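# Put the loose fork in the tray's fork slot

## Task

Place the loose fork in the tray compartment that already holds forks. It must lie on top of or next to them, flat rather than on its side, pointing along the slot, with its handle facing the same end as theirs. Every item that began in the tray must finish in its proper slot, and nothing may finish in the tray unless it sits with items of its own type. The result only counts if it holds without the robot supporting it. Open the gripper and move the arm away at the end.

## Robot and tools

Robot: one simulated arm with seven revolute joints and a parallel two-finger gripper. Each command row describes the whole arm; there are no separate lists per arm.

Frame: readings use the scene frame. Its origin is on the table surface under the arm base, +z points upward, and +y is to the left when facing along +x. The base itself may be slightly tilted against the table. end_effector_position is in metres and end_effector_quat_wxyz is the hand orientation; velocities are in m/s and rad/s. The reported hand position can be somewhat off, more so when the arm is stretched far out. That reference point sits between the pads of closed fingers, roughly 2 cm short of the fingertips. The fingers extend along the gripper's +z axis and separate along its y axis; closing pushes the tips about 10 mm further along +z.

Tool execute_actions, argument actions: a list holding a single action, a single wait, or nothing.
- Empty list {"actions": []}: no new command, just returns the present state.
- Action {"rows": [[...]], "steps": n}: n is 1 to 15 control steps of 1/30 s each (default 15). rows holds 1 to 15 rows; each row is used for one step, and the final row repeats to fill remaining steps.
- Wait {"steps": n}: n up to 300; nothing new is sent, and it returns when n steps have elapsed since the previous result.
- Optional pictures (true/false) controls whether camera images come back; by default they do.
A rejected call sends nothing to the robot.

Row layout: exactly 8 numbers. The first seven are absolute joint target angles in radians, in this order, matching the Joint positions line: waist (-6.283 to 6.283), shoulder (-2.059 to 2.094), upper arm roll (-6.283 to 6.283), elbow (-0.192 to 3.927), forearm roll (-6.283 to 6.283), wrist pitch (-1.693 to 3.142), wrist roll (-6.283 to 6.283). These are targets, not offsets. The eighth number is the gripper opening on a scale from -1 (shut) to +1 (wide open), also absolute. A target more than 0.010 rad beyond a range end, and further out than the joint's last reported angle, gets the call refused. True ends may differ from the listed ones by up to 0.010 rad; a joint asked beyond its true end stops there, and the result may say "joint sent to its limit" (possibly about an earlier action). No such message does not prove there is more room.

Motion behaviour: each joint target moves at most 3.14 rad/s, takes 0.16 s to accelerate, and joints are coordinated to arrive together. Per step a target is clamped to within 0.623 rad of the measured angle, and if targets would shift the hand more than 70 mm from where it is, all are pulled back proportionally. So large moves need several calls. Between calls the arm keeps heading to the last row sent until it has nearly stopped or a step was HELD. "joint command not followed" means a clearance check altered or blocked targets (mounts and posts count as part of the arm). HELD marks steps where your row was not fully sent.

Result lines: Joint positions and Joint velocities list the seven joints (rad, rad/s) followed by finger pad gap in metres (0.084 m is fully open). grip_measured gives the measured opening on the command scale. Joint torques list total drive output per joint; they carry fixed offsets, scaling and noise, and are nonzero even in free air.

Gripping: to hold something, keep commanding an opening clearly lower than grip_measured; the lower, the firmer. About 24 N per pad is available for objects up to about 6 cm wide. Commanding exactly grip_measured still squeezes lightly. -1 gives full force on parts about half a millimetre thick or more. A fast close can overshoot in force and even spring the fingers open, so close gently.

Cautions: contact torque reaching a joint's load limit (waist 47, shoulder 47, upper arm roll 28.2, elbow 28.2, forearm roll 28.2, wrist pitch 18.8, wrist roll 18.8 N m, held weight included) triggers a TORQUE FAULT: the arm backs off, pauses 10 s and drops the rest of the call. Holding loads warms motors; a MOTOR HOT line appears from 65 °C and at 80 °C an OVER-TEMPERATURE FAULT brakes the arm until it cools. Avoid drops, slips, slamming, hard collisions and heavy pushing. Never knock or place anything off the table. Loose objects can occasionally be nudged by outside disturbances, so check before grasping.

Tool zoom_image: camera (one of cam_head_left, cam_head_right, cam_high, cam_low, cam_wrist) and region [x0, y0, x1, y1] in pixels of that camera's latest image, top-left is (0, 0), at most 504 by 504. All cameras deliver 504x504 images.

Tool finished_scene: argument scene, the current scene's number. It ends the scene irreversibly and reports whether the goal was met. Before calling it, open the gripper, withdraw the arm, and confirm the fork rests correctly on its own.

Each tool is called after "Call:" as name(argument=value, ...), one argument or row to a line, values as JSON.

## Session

Call:
execute_actions(
  actions=[],
)

Scene clock: 0.00 s of 4500.00 s.
end_effector_position=(+0.5196, +0.0481, +0.3653) grip_measured=+1.00 end_effector_quat_wxyz=(+0.323, +0.852, +0.404, +0.086) end_effector_velocity=(+0.001, -0.001, -0.000) end_effector_angular_velocity=(-0.000, -0.001, -0.003)
Joint positions: [ 0.821  0.938  0.003  1.629 -1.263  1.883  0.281  0.084]
Joint velocities: [-0.    -0.001 -0.002  0.    -0.001  0.     0.001 -0.   ]
Joint torques (N m, as the arm reports them, + toward a larger angle): no reading

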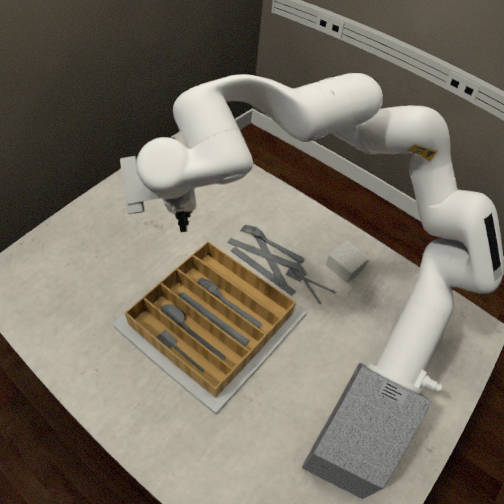

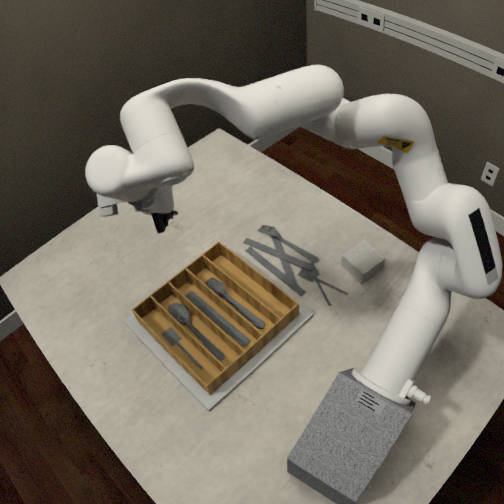

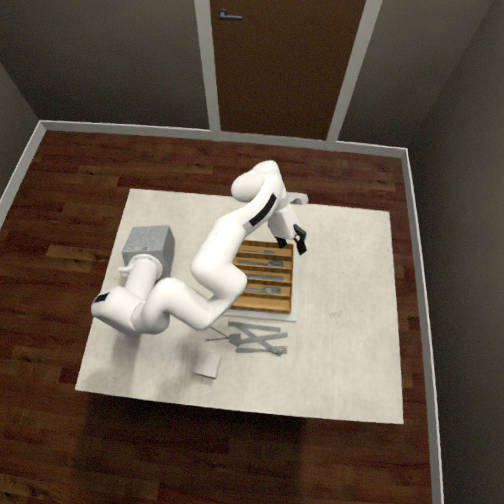

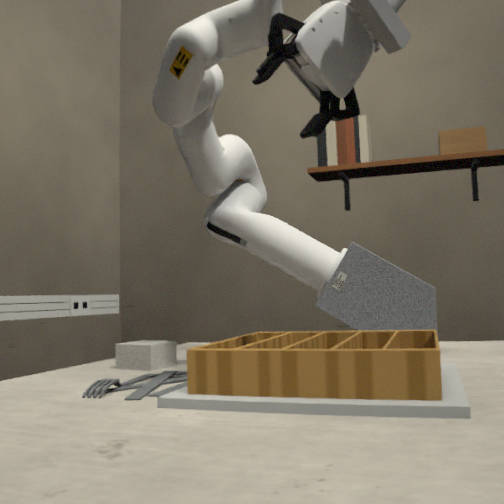

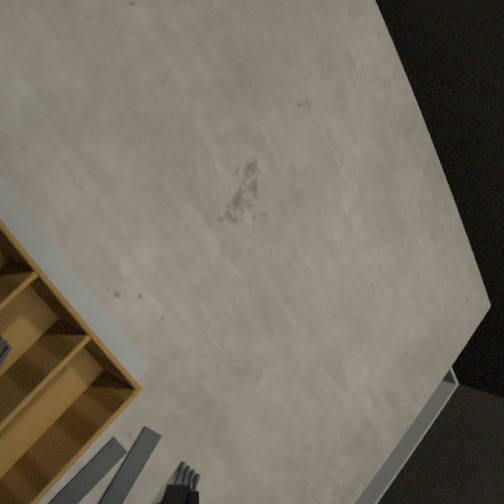

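Call:
execute_actions(
  actions=[
    {"rows":[[0.315,0.138,0,1.069,-0.973,1.488,0.9,1]]},
  ],
  pictures=false,
)

Call:
execute_actions(
  actions=[
    {"steps":40},
  ],
)

Call:
zoom_image(
  camera="cam_head_left",
  region=[100,200,380,420],
)

Scene clock: 10.20 s of 4500.00 s.
end_effector_position=(+0.5176, -0.1004, +0.2565) grip_measured=+1.00 end_effector_quat_wxyz=(+0.120, +0.979, +0.161, +0.020) end_effector_velocity=(-0.097, -0.347, -0.199) end_effector_angular_velocity=(+0.873, +0.302, -1.511)
Joint positions: [ 0.496  0.446 -0.     1.272 -1.078  1.63   0.677  0.084]
Joint velocities: [-0.731 -1.235 -0.008 -0.81   0.418 -0.566  0.889 -0.   ]
Joint torques (N m, as the arm reports them, + toward a larger angle): [ 31.32 -10.76  11.44  12.     0.34  -1.7   -0.63]
Steps of this call (steps 1 to 90: nothing new was sent; then 6.70 s passed at rest; steps 91 to 105: all 15 steps of this action). Readings (joint positions):
91: [0.820 0.937 0.003 1.628 -1.263 1.882 0.282]
92: [0.815 0.929 0.005 1.620 -1.258 1.875 0.292]
94: [0.775 0.875 0.013 1.565 -1.231 1.837 0.349]
98: [0.661 0.728 -0.002 1.455 -1.173 1.760 0.474]
105: the state above

Scene clock: 11.53 s of 4500.00 s.
end_effector_position=(+0.4812, -0.1773, +0.2125) grip_measured=+1.00 end_effector_quat_wxyz=(+0.020, +0.999, -0.035, -0.023) end_effector_velocity=(-0.000, +0.001, -0.000) end_effector_angular_velocity=(-0.000, +0.000, +0.000)
Joint positions: [ 0.315  0.138  0.     1.069 -0.973  1.488  0.9    0.084]
Joint velocities: [-0.     0.001  0.    -0.    -0.    -0.     0.001  0.   ]
Joint torques (N m, as the arm reports them, + toward a larger angle): [24.34 -8.79 11.3  11.88  0.78 -1.88 -0.4 ]
Steps of this call (steps 1 to 30: the robot went on to your last target; steps 31 to 40: nothing new was sent). Readings (joint positions):
1: [0.472 0.405 -0.000 1.245 -1.064 1.611 0.707]
2: [0.447 0.363 -0.000 1.217 -1.049 1.592 0.737]
4: [0.397 0.278 -0.000 1.161 -1.020 1.553 0.799]
8: [0.325 0.156 -0.004 1.084 -0.981 1.500 0.884]
40: the state above
The arm was judged still, so your last target was given up. Only a new action makes it travel on or press farther. Fingers that are still opening or closing keep moving.

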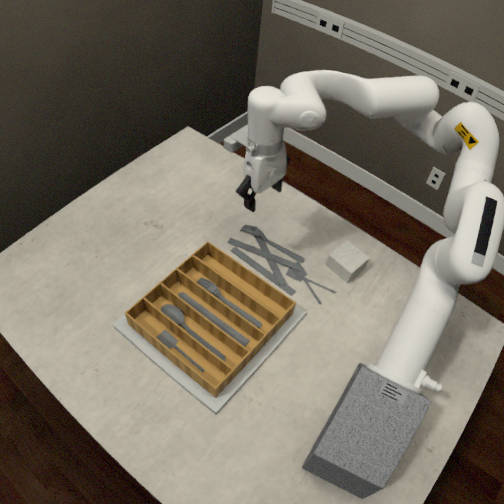

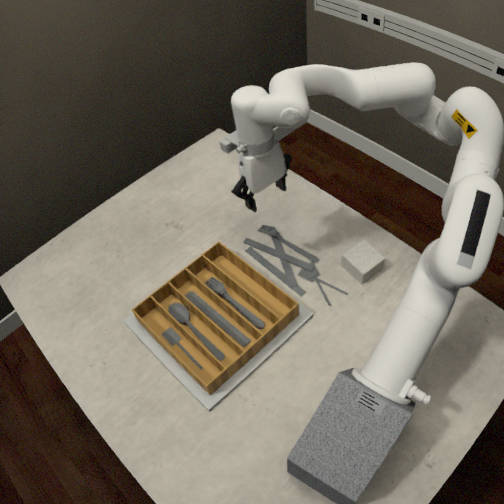

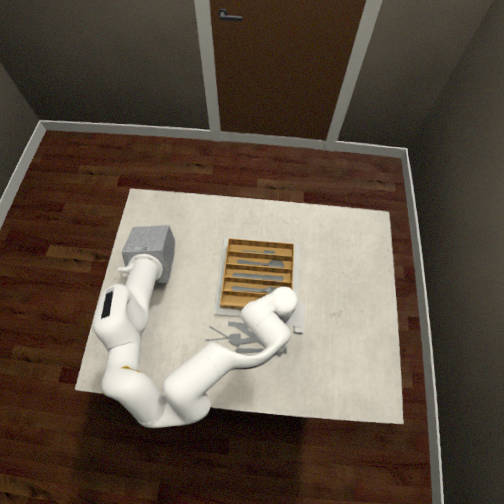

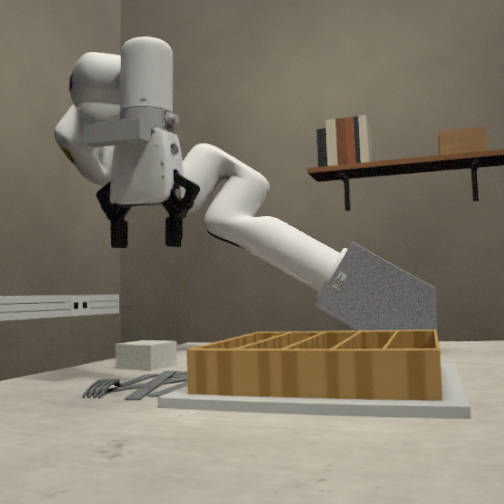

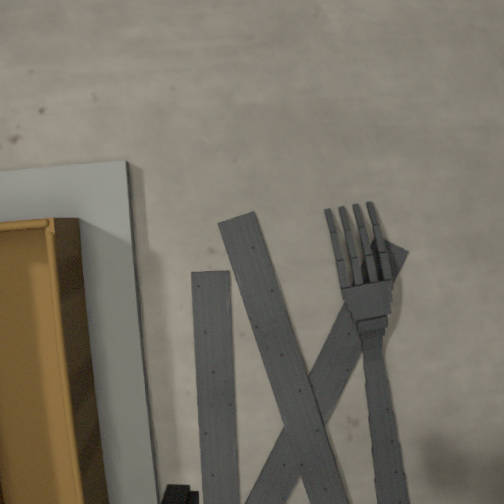

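Region (100, 200, 380, 420) of cam_head_left's 504x504 image, scaled by 1.800, with more detail than that image has; it fills the top 396 rows of this view, and the rest is white.

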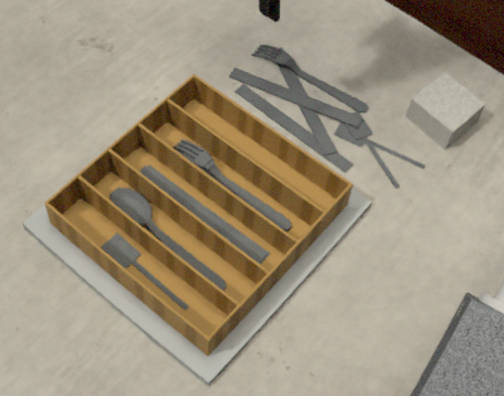

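Call:
execute_actions(
  actions=[
    {"rows":[[-0.036,0.109,0,0.923,-1.194,1.196,0.78,-0.2]]},
  ],
  pictures=false,
)

Call:
execute_actions(
  actions=[
    {"steps":15},
  ],
)

Scene clock: 25.60 s of 4500.00 s.
end_effector_position=(+0.4735, -0.2263, +0.0743) grip_measured=-0.21 end_effector_quat_wxyz=(+0.019, +0.999, +0.011, -0.027) end_effector_velocity=(+0.032, +0.024, +0.026) end_effector_angular_velocity=(+0.052, -0.142, +0.077)
Joint positions: [-0.033  0.11  -0.003  0.924 -1.191  1.201  0.782  0.035]
Joint velocities: [-0.025 -0.012  0.08  -0.009 -0.05  -0.091 -0.031 -0.   ]
Joint torques (N m, as the arm reports them, + toward a larger angle): [ 27.45 -12.78  11.93   9.39   0.75  -1.96  -0.41]
Steps of this call (steps 1 to 90: nothing new was sent; then 10.57 s passed at rest; steps 91 to 105: all 15 steps of this action). Readings (joint positions):
91: [0.314 0.138 0.000 1.069 -0.974 1.487 0.900]
92: [0.307 0.137 0.003 1.066 -0.979 1.479 0.896]
94: [0.252 0.132 0.010 1.042 -1.017 1.427 0.876]
98: [0.104 0.121 -0.004 0.982 -1.105 1.315 0.828]
105: the state above

Scene clock: 26.10 s of 4500.00 s.
end_effector_position=(+0.4747, -0.2255, +0.0747) grip_measured=-0.22 end_effector_quat_wxyz=(+0.018, +0.999, +0.013, -0.024) end_effector_velocity=(-0.001, -0.002, -0.001) end_effector_angular_velocity=(-0.001, +0.003, -0.004)
Joint positions: [-0.036  0.109  0.     0.923 -1.194  1.196  0.78   0.035]
Joint velocities: [-0.002 -0.001 -0.003 -0.001 -0.001  0.     0.001 -0.   ]
Joint torques (N m, as the arm reports them, + toward a larger angle): [ 24.04 -12.72  11.21   8.86   0.6   -1.88  -0.44]
Steps of this call (steps 1 to 15: the robot went on to your last target). Readings (joint positions):
1: [-0.034 0.109 -0.000 0.924 -1.192 1.199 0.781]
2: [-0.033 0.109 0.002 0.924 -1.193 1.197 0.781]
4: [-0.033 0.109 0.003 0.924 -1.193 1.196 0.780]
8: [-0.035 0.109 0.001 0.923 -1.194 1.196 0.780]
15: the state above
The arm was judged still, so your last target was given up. Only a new action makes it travel on or press farther. Fingers that are still opening or closing keep moving.

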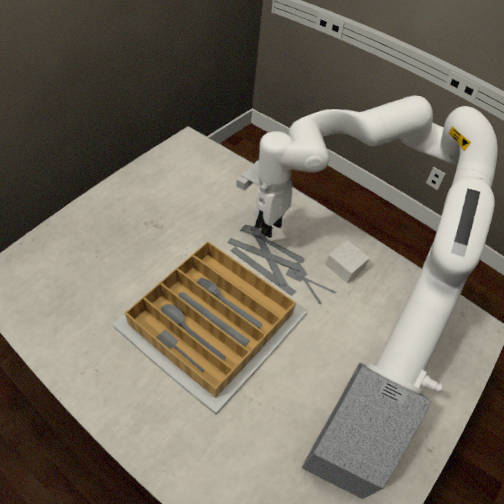

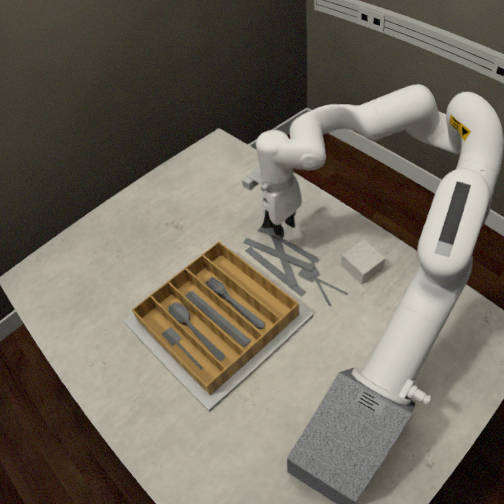

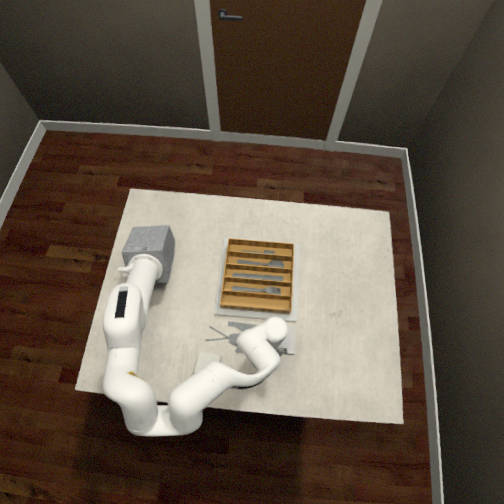

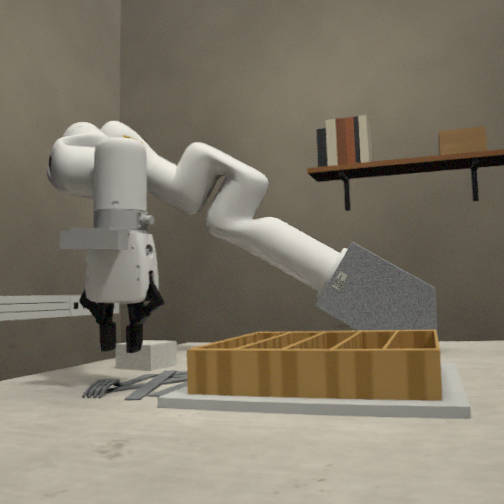

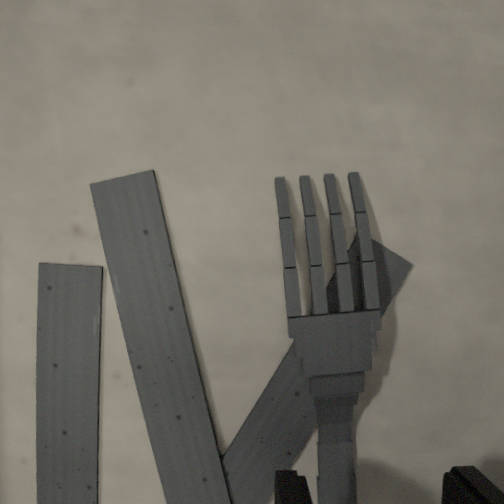

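Call:
execute_actions(
  actions=[
    {"rows":[[-0.137,0.12,0,0.854,-1.291,1.103,0.84,-0.2]]},
  ],
)

Scene clock: 37.27 s of 4500.00 s.
end_effector_position=(+0.4547, -0.2236, +0.0318) grip_measured=-0.22 end_effector_quat_wxyz=(+0.018, +1.000, +0.012, -0.022) end_effector_velocity=(-0.008, -0.003, -0.008) end_effector_angular_velocity=(-0.005, +0.021, -0.000)
Joint positions: [-0.136  0.12   0.001  0.855 -1.291  1.103  0.84   0.035]
Joint velocities: [-0.008  0.001 -0.011 -0.008 -0.002  0.001 -0.001 -0.   ]
Joint torques (N m, as the arm reports them, + toward a larger angle): [ 23.03 -13.27  10.6    7.2    0.66  -1.85  -0.44]
Steps of this call (steps 1 to 90: nothing new was sent; then 7.67 s passed at rest; steps 91 to 105: all 15 steps of this action). Readings (joint positions):
91: [-0.037 0.109 0.000 0.923 -1.195 1.195 0.781]
92: [-0.044 0.109 0.002 0.918 -1.204 1.185 0.787]
94: [-0.086 0.113 0.005 0.890 -1.246 1.144 0.812]
98: [-0.136 0.121 -0.006 0.853 -1.286 1.110 0.837]
105: the state above

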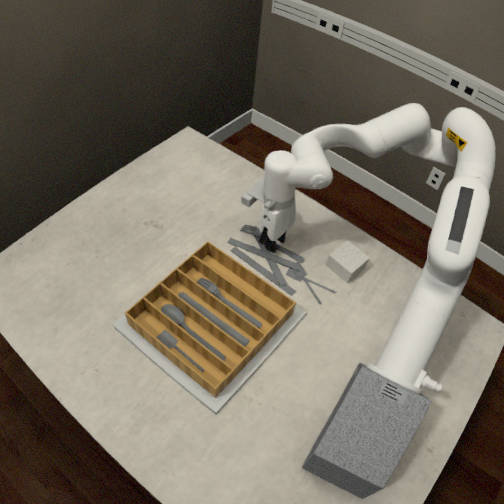

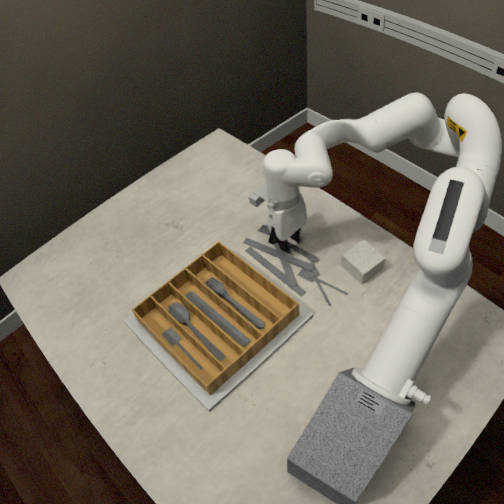

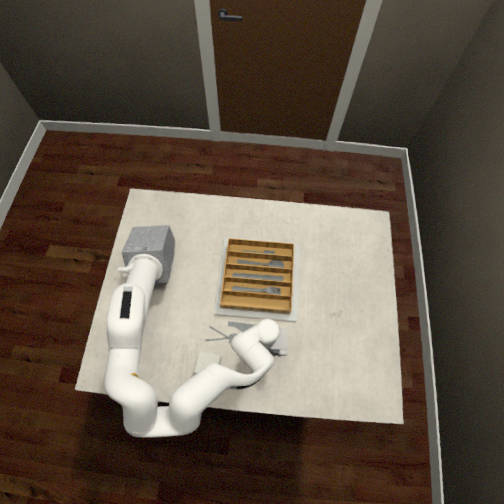

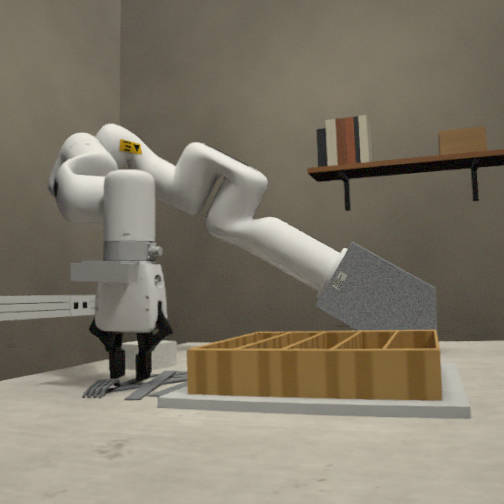

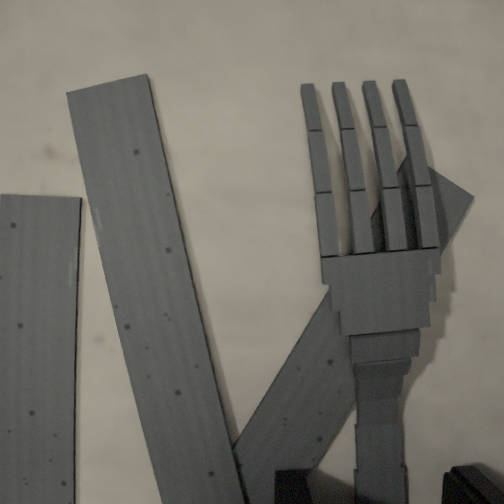

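Call:
execute_actions(
  actions=[
    {"rows":[[-0.147,0.12,0,0.854,-1.291,1.103,0.84,-0.5],[-0.147,0.12,0,0.854,-1.291,1.103,0.84,-0.5],[-0.147,0.12,0,0.854,-1.291,1.103,0.84,-0.5],[-0.147,0.12,0,0.854,-1.291,1.103,0.84,-0.5],[-0.147,0.12,0,0.854,-1.291,1.103,0.84,-1]]},
  ],
  pictures=false,
)

Call:
execute_actions(
  actions=[
    {"rows":[[0.315,0.138,0,1.069,-0.973,1.488,0.9,-1]]},
  ],
  pictures=false,
)

Call:
execute_actions(
  actions=[
    {"rows":[[0.376,0.633,0,1.168,-0.99,1.30,1.24,-1]]},
  ],
  pictures=false,
)

Call:
execute_actions(
  actions=[
    {"steps":25},
  ],
)

Scene clock: 54.63 s of 4500.00 s.
end_effector_position=(+0.4516, -0.2263, +0.0275) grip_measured=-1.00 end_effector_quat_wxyz=(+0.019, +0.999, +0.009, -0.027) end_effector_velocity=(+0.000, +0.000, +0.000) end_effector_angular_velocity=(+0.000, -0.000, -0.001)
Joint positions: [-0.147  0.12   0.     0.854 -1.291  1.103  0.84   0.   ]
Joint velocities: [-0.    -0.     0.001 -0.     0.     0.     0.001  0.   ]
Joint torques (N m, as the arm reports them, + toward a larger angle): [ 22.81 -13.16  10.54   7.04   0.64  -1.79  -0.38]
Steps of this call (steps 1 to 15: the robot went on to your last target; steps 16 to 90: nothing new was sent; then 13.87 s passed at rest; steps 91 to 105: all 15 steps of this action). Readings (joint positions):
91: [-0.137 0.120 0.000 0.854 -1.291 1.103 0.840]
92: [-0.139 0.120 0.001 0.854 -1.291 1.103 0.840]
94: [-0.144 0.120 0.000 0.854 -1.291 1.103 0.840]
98: [-0.147 0.120 -0.000 0.854 -1.291 1.103 0.840]
105: the state above

Scene clock: 55.13 s of 4500.00 s.
end_effector_position=(+0.4842, -0.1797, +0.2022) grip_measured=-1.00 end_effector_quat_wxyz=(+0.020, +0.999, -0.033, -0.018) end_effector_velocity=(-0.012, +0.095, +0.266) end_effector_angular_velocity=(+0.095, -0.095, +0.008)
Joint positions: [ 0.286  0.136  0.004  1.056 -0.995  1.46   0.896  0.   ]
Joint velocities: [0.56  0.012 0.062 0.251 0.356 0.415 0.066 0.   ]
Joint torques (N m, as the arm reports them, + toward a larger angle): [ 8.51 -7.95  7.06  8.14 -0.17 -1.43 -0.53]
Steps of this call (steps 1 to 15: all 15 steps of this action). Readings (joint positions):
1: [-0.146 0.120 -0.000 0.854 -1.290 1.104 0.840]
2: [-0.140 0.121 -0.002 0.858 -1.284 1.112 0.841]
4: [-0.087 0.124 -0.009 0.883 -1.243 1.164 0.849]
8: [0.065 0.128 0.003 0.955 -1.145 1.279 0.868]
15: the state above

Scene clock: 55.63 s of 4500.00 s.
end_effector_position=(+0.4686, +0.0019, +0.1519) grip_measured=-1.00 end_effector_quat_wxyz=(+0.020, +0.999, -0.025, -0.023) end_effector_velocity=(-0.115, +0.325, -0.117) end_effector_angular_velocity=(-0.002, +0.041, +0.101)
Joint positions: [ 0.368  0.582  0.     1.155 -0.989  1.319  1.203  0.   ]
Joint velocities: [ 0.128  0.791  0.02   0.129 -0.006 -0.269  0.51   0.   ]
Joint torques (N m, as the arm reports them, + toward a larger angle): [ 28.55 -23.79  10.27  13.99   0.41  -1.29  -0.63]
Steps of this call (steps 1 to 15: all 15 steps of this action). Readings (joint positions):
1: [0.301 0.137 0.006 1.062 -0.986 1.470 0.898]
2: [0.308 0.145 0.006 1.069 -0.982 1.472 0.906]
4: [0.313 0.201 0.001 1.087 -0.984 1.452 0.949]
8: [0.332 0.351 -0.000 1.106 -0.986 1.401 1.045]
15: the state above

Scene clock: 56.47 s of 4500.00 s.
end_effector_position=(+0.4630, +0.0223, +0.1449) grip_measured=-1.00 end_effector_quat_wxyz=(+0.020, +0.999, -0.027, -0.023) end_effector_velocity=(-0.000, +0.001, +0.001) end_effector_angular_velocity=(+0.001, -0.002, -0.001)
Joint positions: [ 0.376  0.633 -0.     1.168 -0.99   1.3    1.24   0.   ]
Joint velocities: [ 0.    -0.     0.002 -0.    -0.001 -0.     0.002  0.   ]
Joint torques (N m, as the arm reports them, + toward a larger angle): [ 31.32 -14.1   11.2   11.77   0.6   -1.82  -0.43]
Steps of this call (steps 1 to 25: the robot went on to your last target). Readings (joint positions):
1: [0.371 0.605 0.001 1.158 -0.989 1.311 1.217]
2: [0.374 0.619 0.001 1.160 -0.989 1.307 1.227]
4: [0.376 0.629 0.001 1.164 -0.990 1.302 1.235]
8: [0.375 0.630 -0.001 1.170 -0.990 1.301 1.239]
25: the state above

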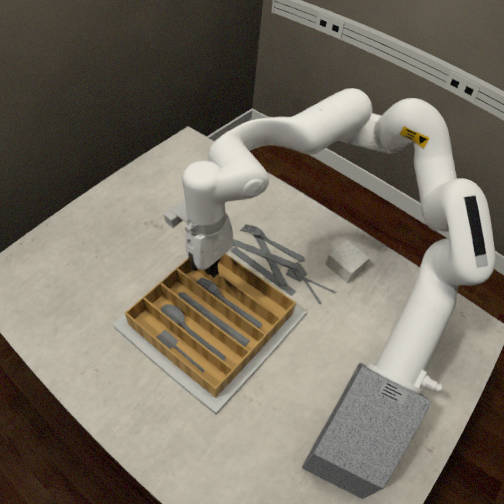

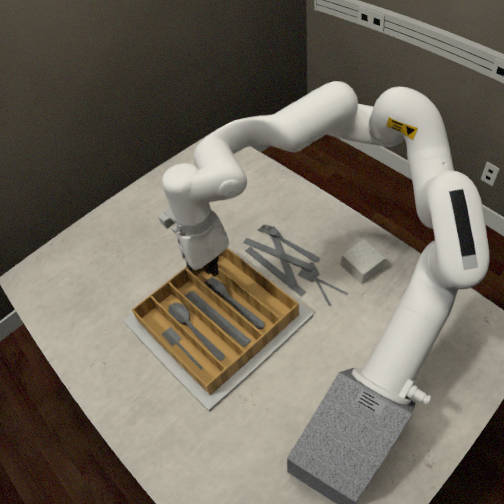

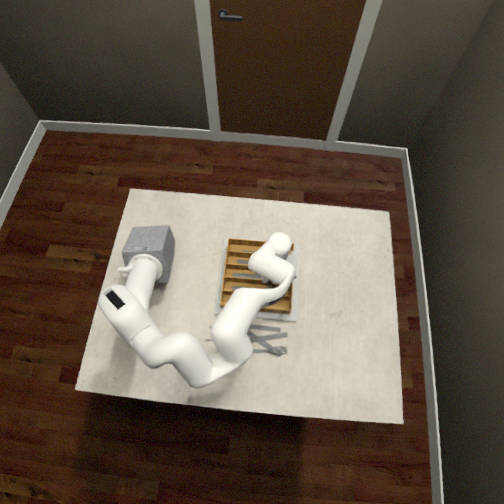

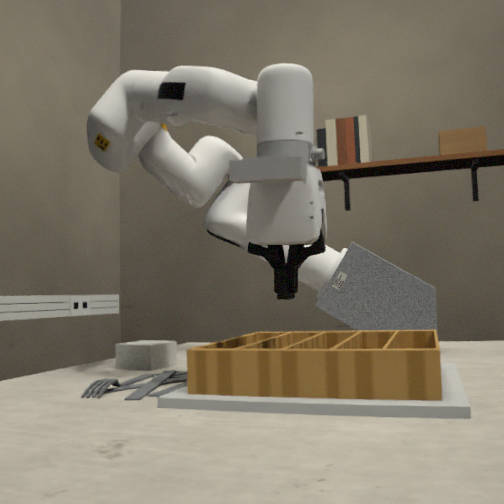

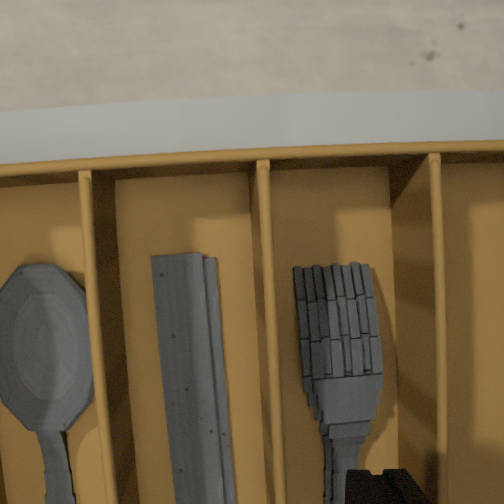

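Call:
execute_actions(
  actions=[
    {"rows":[[0.315,0.138,0,1.069,-0.973,1.488,0.9,-0.2]]},
  ],
  pictures=false,
)

Call:
execute_actions(
  actions=[
    {"rows":[[-0.036,0.109,0,0.923,-1.194,1.196,0.8,-0.2]]},
  ],
  pictures=false,
)

Call:
execute_actions(
  actions=[
    {"rows":[[-0.162,0.135,0,0.854,-1.3,1.095,0.84,-0.2]]},
  ],
  pictures=false,
)

Call:
execute_actions(
  actions=[
    {"steps":10},
  ],
)

Scene clock: 69.70 s of 4500.00 s.
end_effector_position=(+0.4849, -0.1575, +0.2073) grip_measured=-0.22 end_effector_quat_wxyz=(+0.020, +0.999, -0.036, -0.021) end_effector_velocity=(-0.022, -0.331, +0.092) end_effector_angular_velocity=(+0.024, +0.011, -0.099)
Joint positions: [ 0.321  0.189 -0.001  1.081 -0.975  1.468  0.937  0.035]
Joint velocities: [-0.102 -0.804 -0.012 -0.127  0.023  0.294 -0.519  0.   ]
Joint torques (N m, as the arm reports them, + toward a larger angle): [27.66  1.86 12.14  9.27  0.76 -2.56 -0.53]
Steps of this call (steps 1 to 15: the robot went on to your last target; steps 16 to 90: nothing new was sent; then 9.73 s passed at rest; steps 91 to 105: all 15 steps of this action). Readings (joint positions):
91: [0.376 0.632 0.000 1.168 -0.990 1.300 1.239]
92: [0.375 0.625 0.001 1.165 -0.990 1.304 1.232]
94: [0.369 0.571 0.002 1.147 -0.987 1.326 1.192]
98: [0.350 0.424 -0.001 1.129 -0.983 1.379 1.097]
105: the state above

Scene clock: 70.20 s of 4500.00 s.
end_effector_position=(+0.4734, -0.2259, +0.0741) grip_measured=-0.22 end_effector_quat_wxyz=(+0.019, +0.999, +0.001, -0.027) end_effector_velocity=(+0.031, +0.022, +0.027) end_effector_angular_velocity=(+0.053, -0.142, +0.071)
Joint positions: [-0.033  0.11  -0.003  0.924 -1.191  1.201  0.802  0.035]
Joint velocities: [-0.027 -0.018  0.081 -0.013 -0.049 -0.091 -0.028  0.   ]
Joint torques (N m, as the arm reports them, + toward a larger angle): [ 27.98 -12.12  12.01   9.34   0.75  -2.04  -0.38]
Steps of this call (steps 1 to 15: all 15 steps of this action). Readings (joint positions):
1: [0.318 0.166 -0.001 1.078 -0.975 1.475 0.922]
2: [0.309 0.153 0.001 1.073 -0.981 1.473 0.911]
4: [0.254 0.147 0.009 1.046 -1.018 1.425 0.890]
8: [0.106 0.132 -0.004 0.982 -1.105 1.313 0.847]
15: the state above

Scene clock: 70.70 s of 4500.00 s.
end_effector_position=(+0.4529, -0.2233, +0.0246) grip_measured=-0.22 end_effector_quat_wxyz=(+0.018, +0.999, +0.014, -0.026) end_effector_velocity=(-0.003, -0.000, -0.005) end_effector_angular_velocity=(+0.001, +0.007, +0.001)
Joint positions: [-0.157  0.131  0.007  0.857 -1.299  1.095  0.84   0.035]
Joint velocities: [-0.005  0.003 -0.006 -0.003 -0.003 -0.006 -0.001 -0.   ]
Joint torques (N m, as the arm reports them, + toward a larger angle): [ 2.14  1.28  1.01 -1.59  0.56 -0.71 -0.32]
Steps of this call (steps 1 to 15: all 15 steps of this action). Readings (joint positions):
1: [-0.034 0.110 0.000 0.924 -1.193 1.198 0.802]
2: [-0.041 0.111 0.004 0.920 -1.201 1.188 0.805]
4: [-0.090 0.120 0.010 0.895 -1.246 1.144 0.820]
8: [-0.152 0.132 0.005 0.860 -1.294 1.100 0.838]
15: the state above

Scene clock: 71.03 s of 4500.00 s.
end_effector_position=(+0.4525, -0.2227, +0.0241) grip_measured=-0.22 end_effector_quat_wxyz=(+0.018, +0.999, +0.015, -0.026) end_effector_velocity=(-0.001, +0.002, -0.001) end_effector_angular_velocity=(-0.002, +0.001, +0.007)
Joint positions: [-0.158  0.133  0.008  0.857 -1.3    1.096  0.84   0.034]
Joint velocities: [ 0.001  0.005  0.001 -0.001 -0.003  0.002  0.001 -0.001]
Joint torques (N m, as the arm reports them, + toward a larger angle): [-0.95  6.71 -0.36 -6.35  1.14 -1.53 -0.3 ]
Steps of this call (steps 1 to 10: the robot went on to your last target). Readings (joint positions):
1: [-0.157 0.131 0.006 0.857 -1.300 1.095 0.840]
2: [-0.157 0.131 0.006 0.857 -1.300 1.095 0.840]
4: [-0.158 0.132 0.007 0.857 -1.300 1.095 0.840]
8: [-0.158 0.132 0.007 0.857 -1.300 1.095 0.840]
10: the state above

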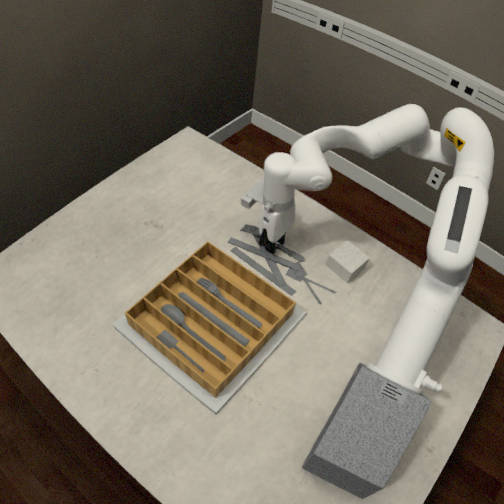

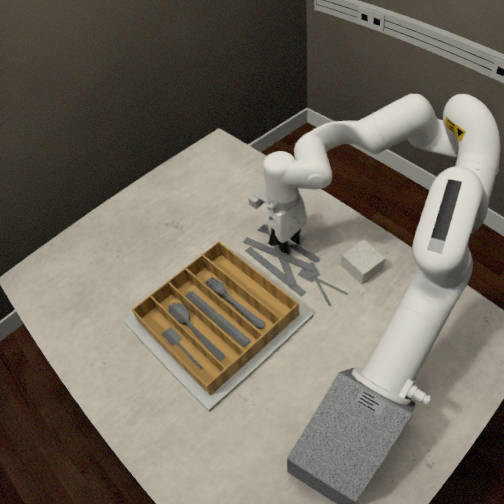

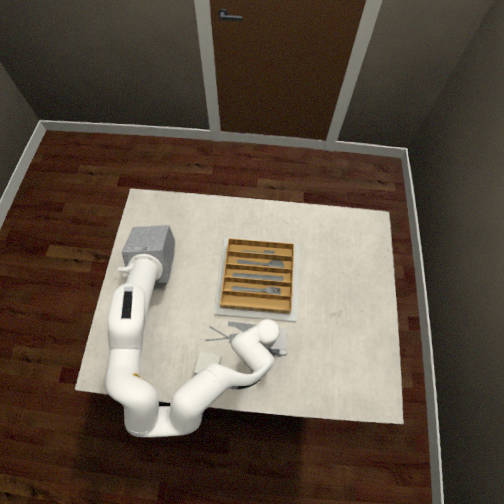

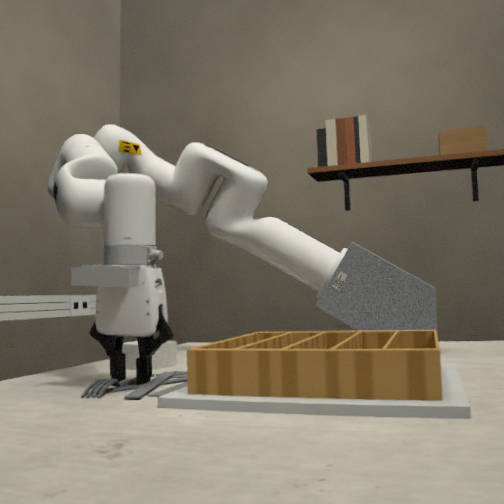

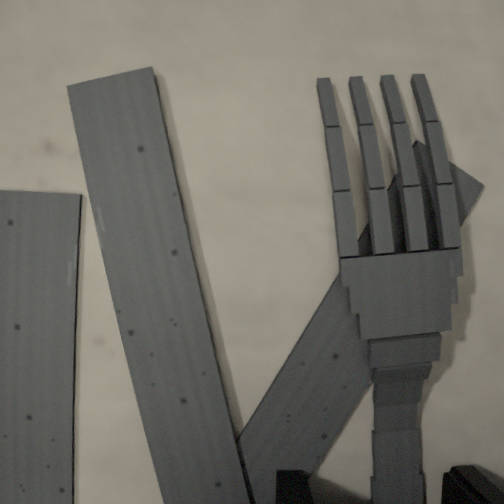

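Call:
execute_actions(
  actions=[
    {"rows":[[-0.145,0.12,0,0.854,-1.291,1.103,0.84,-0.2],[-0.145,0.12,0,0.854,-1.291,1.103,0.84,-0.2],[-0.145,0.12,0,0.854,-1.291,1.103,0.84,-0.2],[-0.145,0.12,0,0.854,-1.291,1.103,0.84,-0.52]]},
  ],
  pictures=false,
)

Call:
execute_actions(
  actions=[
    {"rows":[[-0.16,0.127,0,0.854,-1.3,1.095,0.84,-0.52]]},
  ],
)

Scene clock: 79.53 s of 4500.00 s.
end_effector_position=(+0.4478, -0.2259, +0.0244) grip_measured=-0.54 end_effector_quat_wxyz=(+0.020, +0.999, +0.011, -0.032) end_effector_velocity=(+0.008, -0.012, +0.003) end_effector_angular_velocity=(-0.012, -0.011, -0.025)
Joint positions: [-0.148  0.123 -0.004  0.85  -1.29   1.105  0.84   0.02 ]
Joint velocities: [-0.    -0.01  -0.003  0.018 -0.005  0.007  0.002 -0.001]
Joint torques (N m, as the arm reports them, + toward a larger angle): [ 17.58 -12.24   8.19   7.19   0.07  -0.61  -0.33]
Steps of this call (steps 1 to 15: the robot went on to your last target; steps 16 to 90: nothing new was sent; then 5.00 s passed at rest; steps 91 to 105: all 15 steps of this action). Readings (joint positions):
91: [-0.158 0.132 0.007 0.856 -1.300 1.095 0.840]
92: [-0.155 0.130 0.006 0.856 -1.298 1.096 0.840]
94: [-0.150 0.128 0.002 0.853 -1.294 1.096 0.840]
98: [-0.147 0.126 -0.002 0.847 -1.291 1.101 0.840]
105: the state above

Scene clock: 80.03 s of 4500.00 s.
end_effector_position=(+0.4509, -0.2262, +0.0231) grip_measured=-0.54 end_effector_quat_wxyz=(+0.019, +0.999, +0.011, -0.028) end_effector_velocity=(-0.000, -0.000, -0.001) end_effector_angular_velocity=(-0.000, +0.001, -0.000)
Joint positions: [-0.159  0.126  0.002  0.854 -1.3    1.095  0.84   0.02 ]
Joint velocities: [-0.001  0.001 -0.002  0.001 -0.001 -0.002 -0.    -0.   ]
Joint torques (N m, as the arm reports them, + toward a larger angle): [ 7.6  -5.16  3.45  6.49 -1.05 -1.69 -0.2 ]
Steps of this call (steps 1 to 15: all 15 steps of this action). Readings (joint positions):
1: [-0.148 0.122 -0.004 0.851 -1.291 1.104 0.840]
2: [-0.151 0.123 -0.003 0.851 -1.293 1.103 0.840]
4: [-0.155 0.124 0.000 0.852 -1.296 1.100 0.840]
8: [-0.158 0.125 0.002 0.854 -1.299 1.097 0.840]
15: the state above

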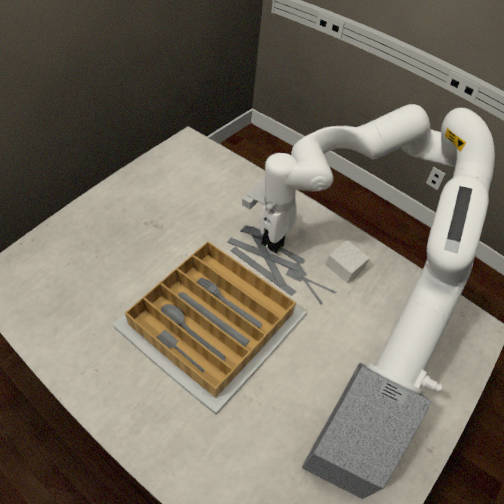

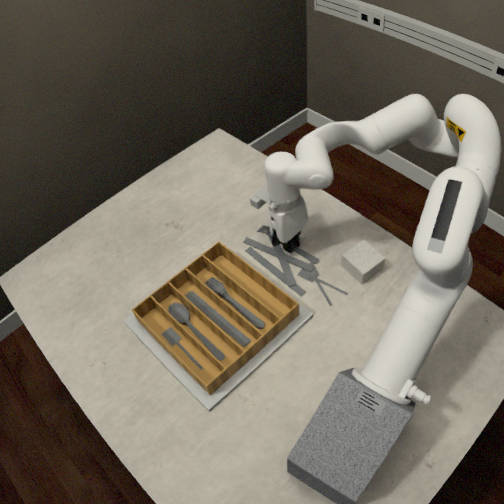

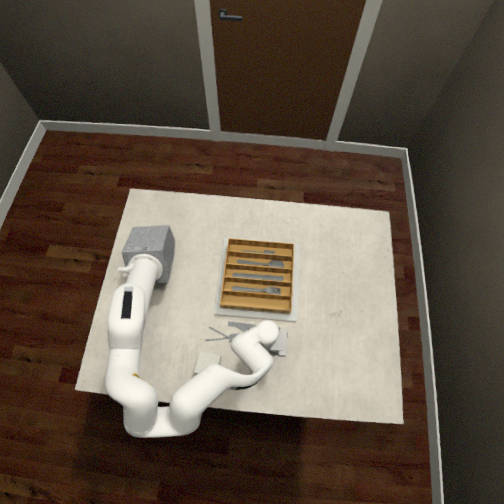

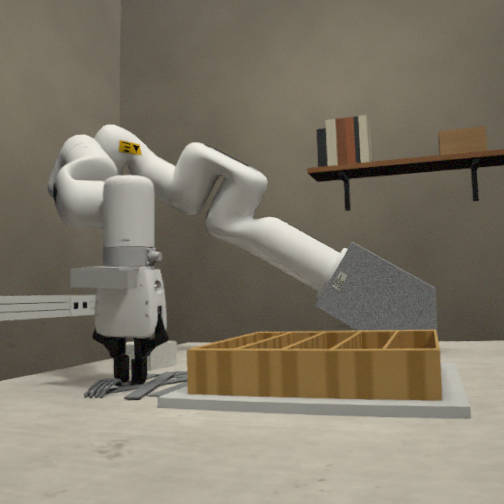

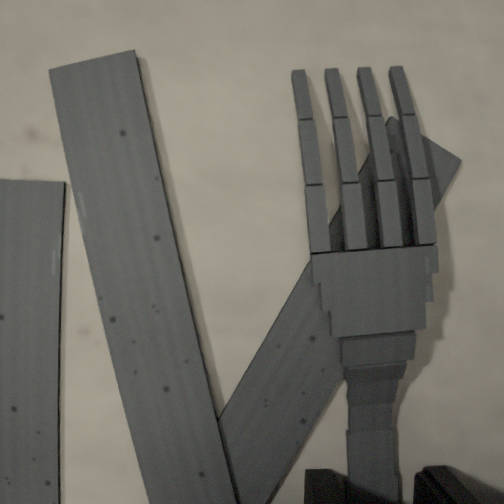

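In contact with the table now. Close.

Call:
execute_actions(
  actions=[
    {"rows":[[-0.154,0.124,0,0.854,-1.296,1.099,0.84,-1]]},
  ],
  pictures=false,
)

Scene clock: 85.97 s of 4500.00 s.
end_effector_position=(+0.4500, -0.2269, +0.0233) grip_measured=-0.71 end_effector_quat_wxyz=(+0.019, +0.999, +0.010, -0.030) end_effector_velocity=(-0.000, -0.002, +0.001) end_effector_angular_velocity=(-0.004, +0.001, -0.003)
Joint positions: [-0.155  0.125 -0.001  0.854 -1.296  1.099  0.84   0.013]
Joint velocities: [ 0.001 -0.004 -0.001 -0.001  0.001  0.005 -0.    -0.   ]
Joint torques (N m, as the arm reports them, + toward a larger angle): [  9.2  -10.51   3.97   4.58   0.     2.1   -0.43]
Steps of this call (steps 1 to 15: the robot went on to your last target; steps 16 to 90: nothing new was sent; then 2.43 s passed at rest; steps 91 to 105: all 15 steps of this action). Readings (joint positions):
91: [-0.160 0.127 0.002 0.854 -1.300 1.093 0.840]
92: [-0.158 0.129 0.003 0.853 -1.299 1.092 0.840]
94: [-0.157 0.129 0.001 0.853 -1.298 1.092 0.840]
98: [-0.155 0.127 -0.001 0.854 -1.297 1.096 0.840]
105: the state above

Call:
execute_actions(
  actions=[
    {"rows":[[0.315,0.138,0,1.069,-0.973,1.488,0.9,-1]]},
  ],
  pictures=false,
)

Call:
execute_actions(
  actions=[
    {"rows":[[0.402,0.572,0,1.05,-0.983,1.279,1.24,-1]]},
  ],
  pictures=false,
)

Call:
execute_actions(
  actions=[
    {"steps":25},
  ],
)

Scene clock: 101.33 s of 4500.00 s.
end_effector_position=(+0.4841, -0.1808, +0.1992) grip_measured=-0.72 end_effector_quat_wxyz=(+0.021, +0.999, -0.033, -0.020) end_effector_velocity=(-0.009, +0.106, +0.301) end_effector_angular_velocity=(+0.113, -0.118, +0.003)
Joint positions: [ 0.281  0.137  0.003  1.053 -0.998  1.457  0.895  0.013]
Joint velocities: [0.629 0.007 0.072 0.281 0.399 0.458 0.073 0.   ]
Joint torques (N m, as the arm reports them, + toward a larger angle): [ 9.86 -7.88  7.59  8.44 -1.23 -1.75 -0.65]
Steps of this call (steps 1 to 15: the robot went on to your last target; steps 16 to 90: nothing new was sent; then 11.87 s passed at rest; steps 91 to 105: all 15 steps of this action). Readings (joint positions):
91: [-0.153 0.124 -0.000 0.854 -1.295 1.100 0.840]
92: [-0.146 0.125 -0.003 0.857 -1.289 1.109 0.841]
94: [-0.091 0.128 -0.012 0.882 -1.247 1.162 0.849]
98: [0.058 0.131 -0.000 0.953 -1.149 1.276 0.867]
105: the state above

Scene clock: 101.83 s of 4500.00 s.
end_effector_position=(+0.4374, +0.0028, +0.1523) grip_measured=-0.72 end_effector_quat_wxyz=(+0.020, +1.000, +0.001, -0.023) end_effector_velocity=(-0.167, +0.296, -0.103) end_effector_angular_velocity=(-0.004, +0.048, +0.186)
Joint positions: [ 0.391  0.53   0.     1.049 -0.983  1.299  1.205  0.013]
Joint velocities: [ 0.169  0.678  0.027 -0.052  0.009 -0.289  0.496  0.   ]
Joint torques (N m, as the arm reports them, + toward a larger angle): [ 25.67 -23.11   9.98  15.79   0.28  -1.09  -0.75]
Steps of this call (steps 1 to 15: all 15 steps of this action). Readings (joint positions):
1: [0.298 0.137 0.005 1.061 -0.988 1.468 0.898]
2: [0.307 0.144 0.006 1.065 -0.984 1.470 0.907]
4: [0.316 0.195 0.001 1.068 -0.985 1.446 0.951]
8: [0.343 0.326 -0.001 1.054 -0.985 1.391 1.046]
15: the state above

Scene clock: 102.67 s of 4500.00 s.
end_effector_position=(+0.4290, +0.0204, +0.1464) grip_measured=-0.72 end_effector_quat_wxyz=(+0.019, +1.000, +0.002, -0.024) end_effector_velocity=(-0.000, +0.000, -0.000) end_effector_angular_velocity=(-0.001, -0.000, +0.001)
Joint positions: [ 0.402  0.572 -0.     1.05  -0.983  1.279  1.24   0.013]
Joint velocities: [ 0.     0.001 -0.    -0.    -0.001 -0.     0.    -0.   ]
Joint torques (N m, as the arm reports them, + toward a larger angle): [ 29.43 -13.23  11.07  12.     0.65  -1.88  -0.37]
Steps of this call (steps 1 to 25: the robot went on to your last target). Readings (joint positions):
1: [0.396 0.549 0.001 1.047 -0.983 1.291 1.219]
2: [0.399 0.561 0.002 1.046 -0.983 1.286 1.227]
4: [0.401 0.569 0.001 1.048 -0.983 1.282 1.236]
8: [0.401 0.569 -0.001 1.052 -0.983 1.280 1.239]
25: the state above

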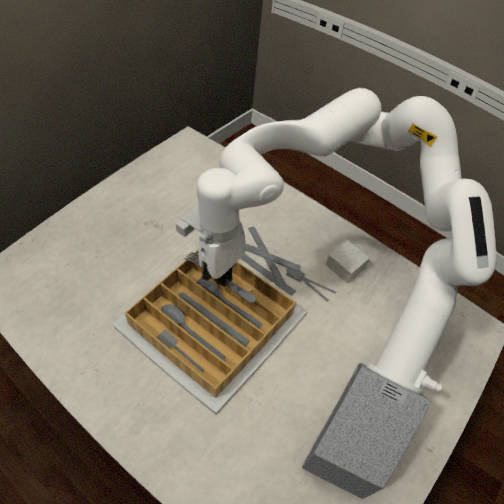

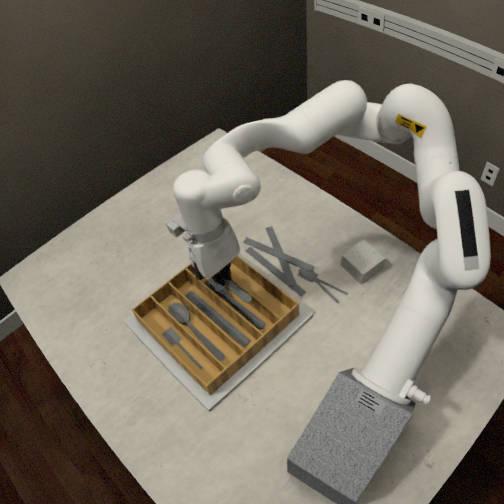

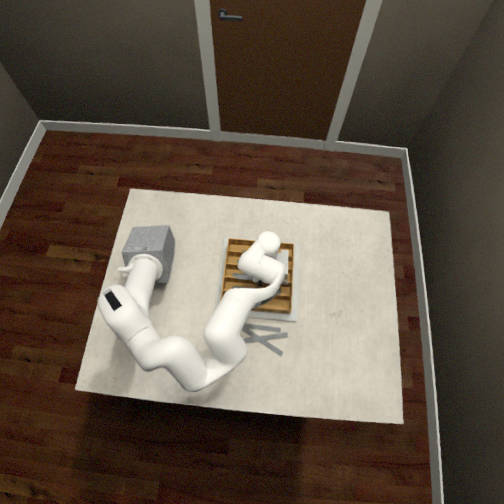

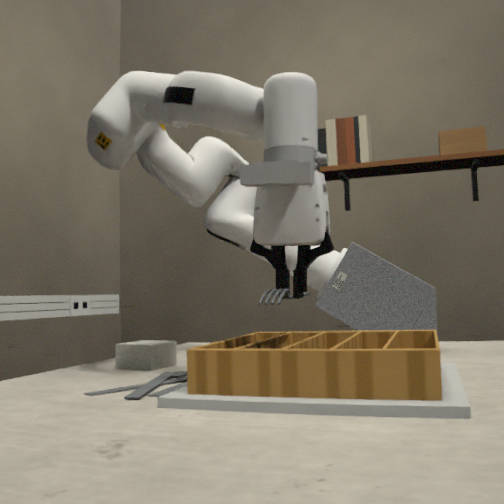

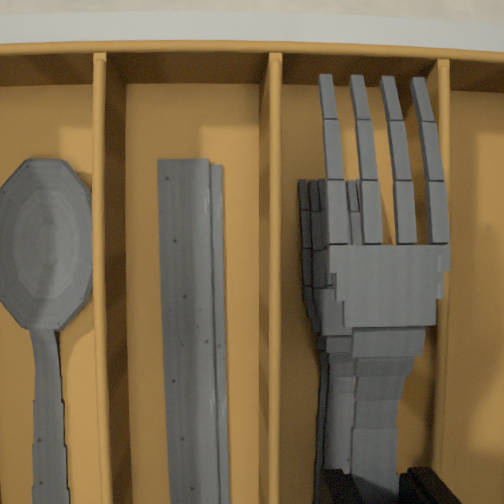

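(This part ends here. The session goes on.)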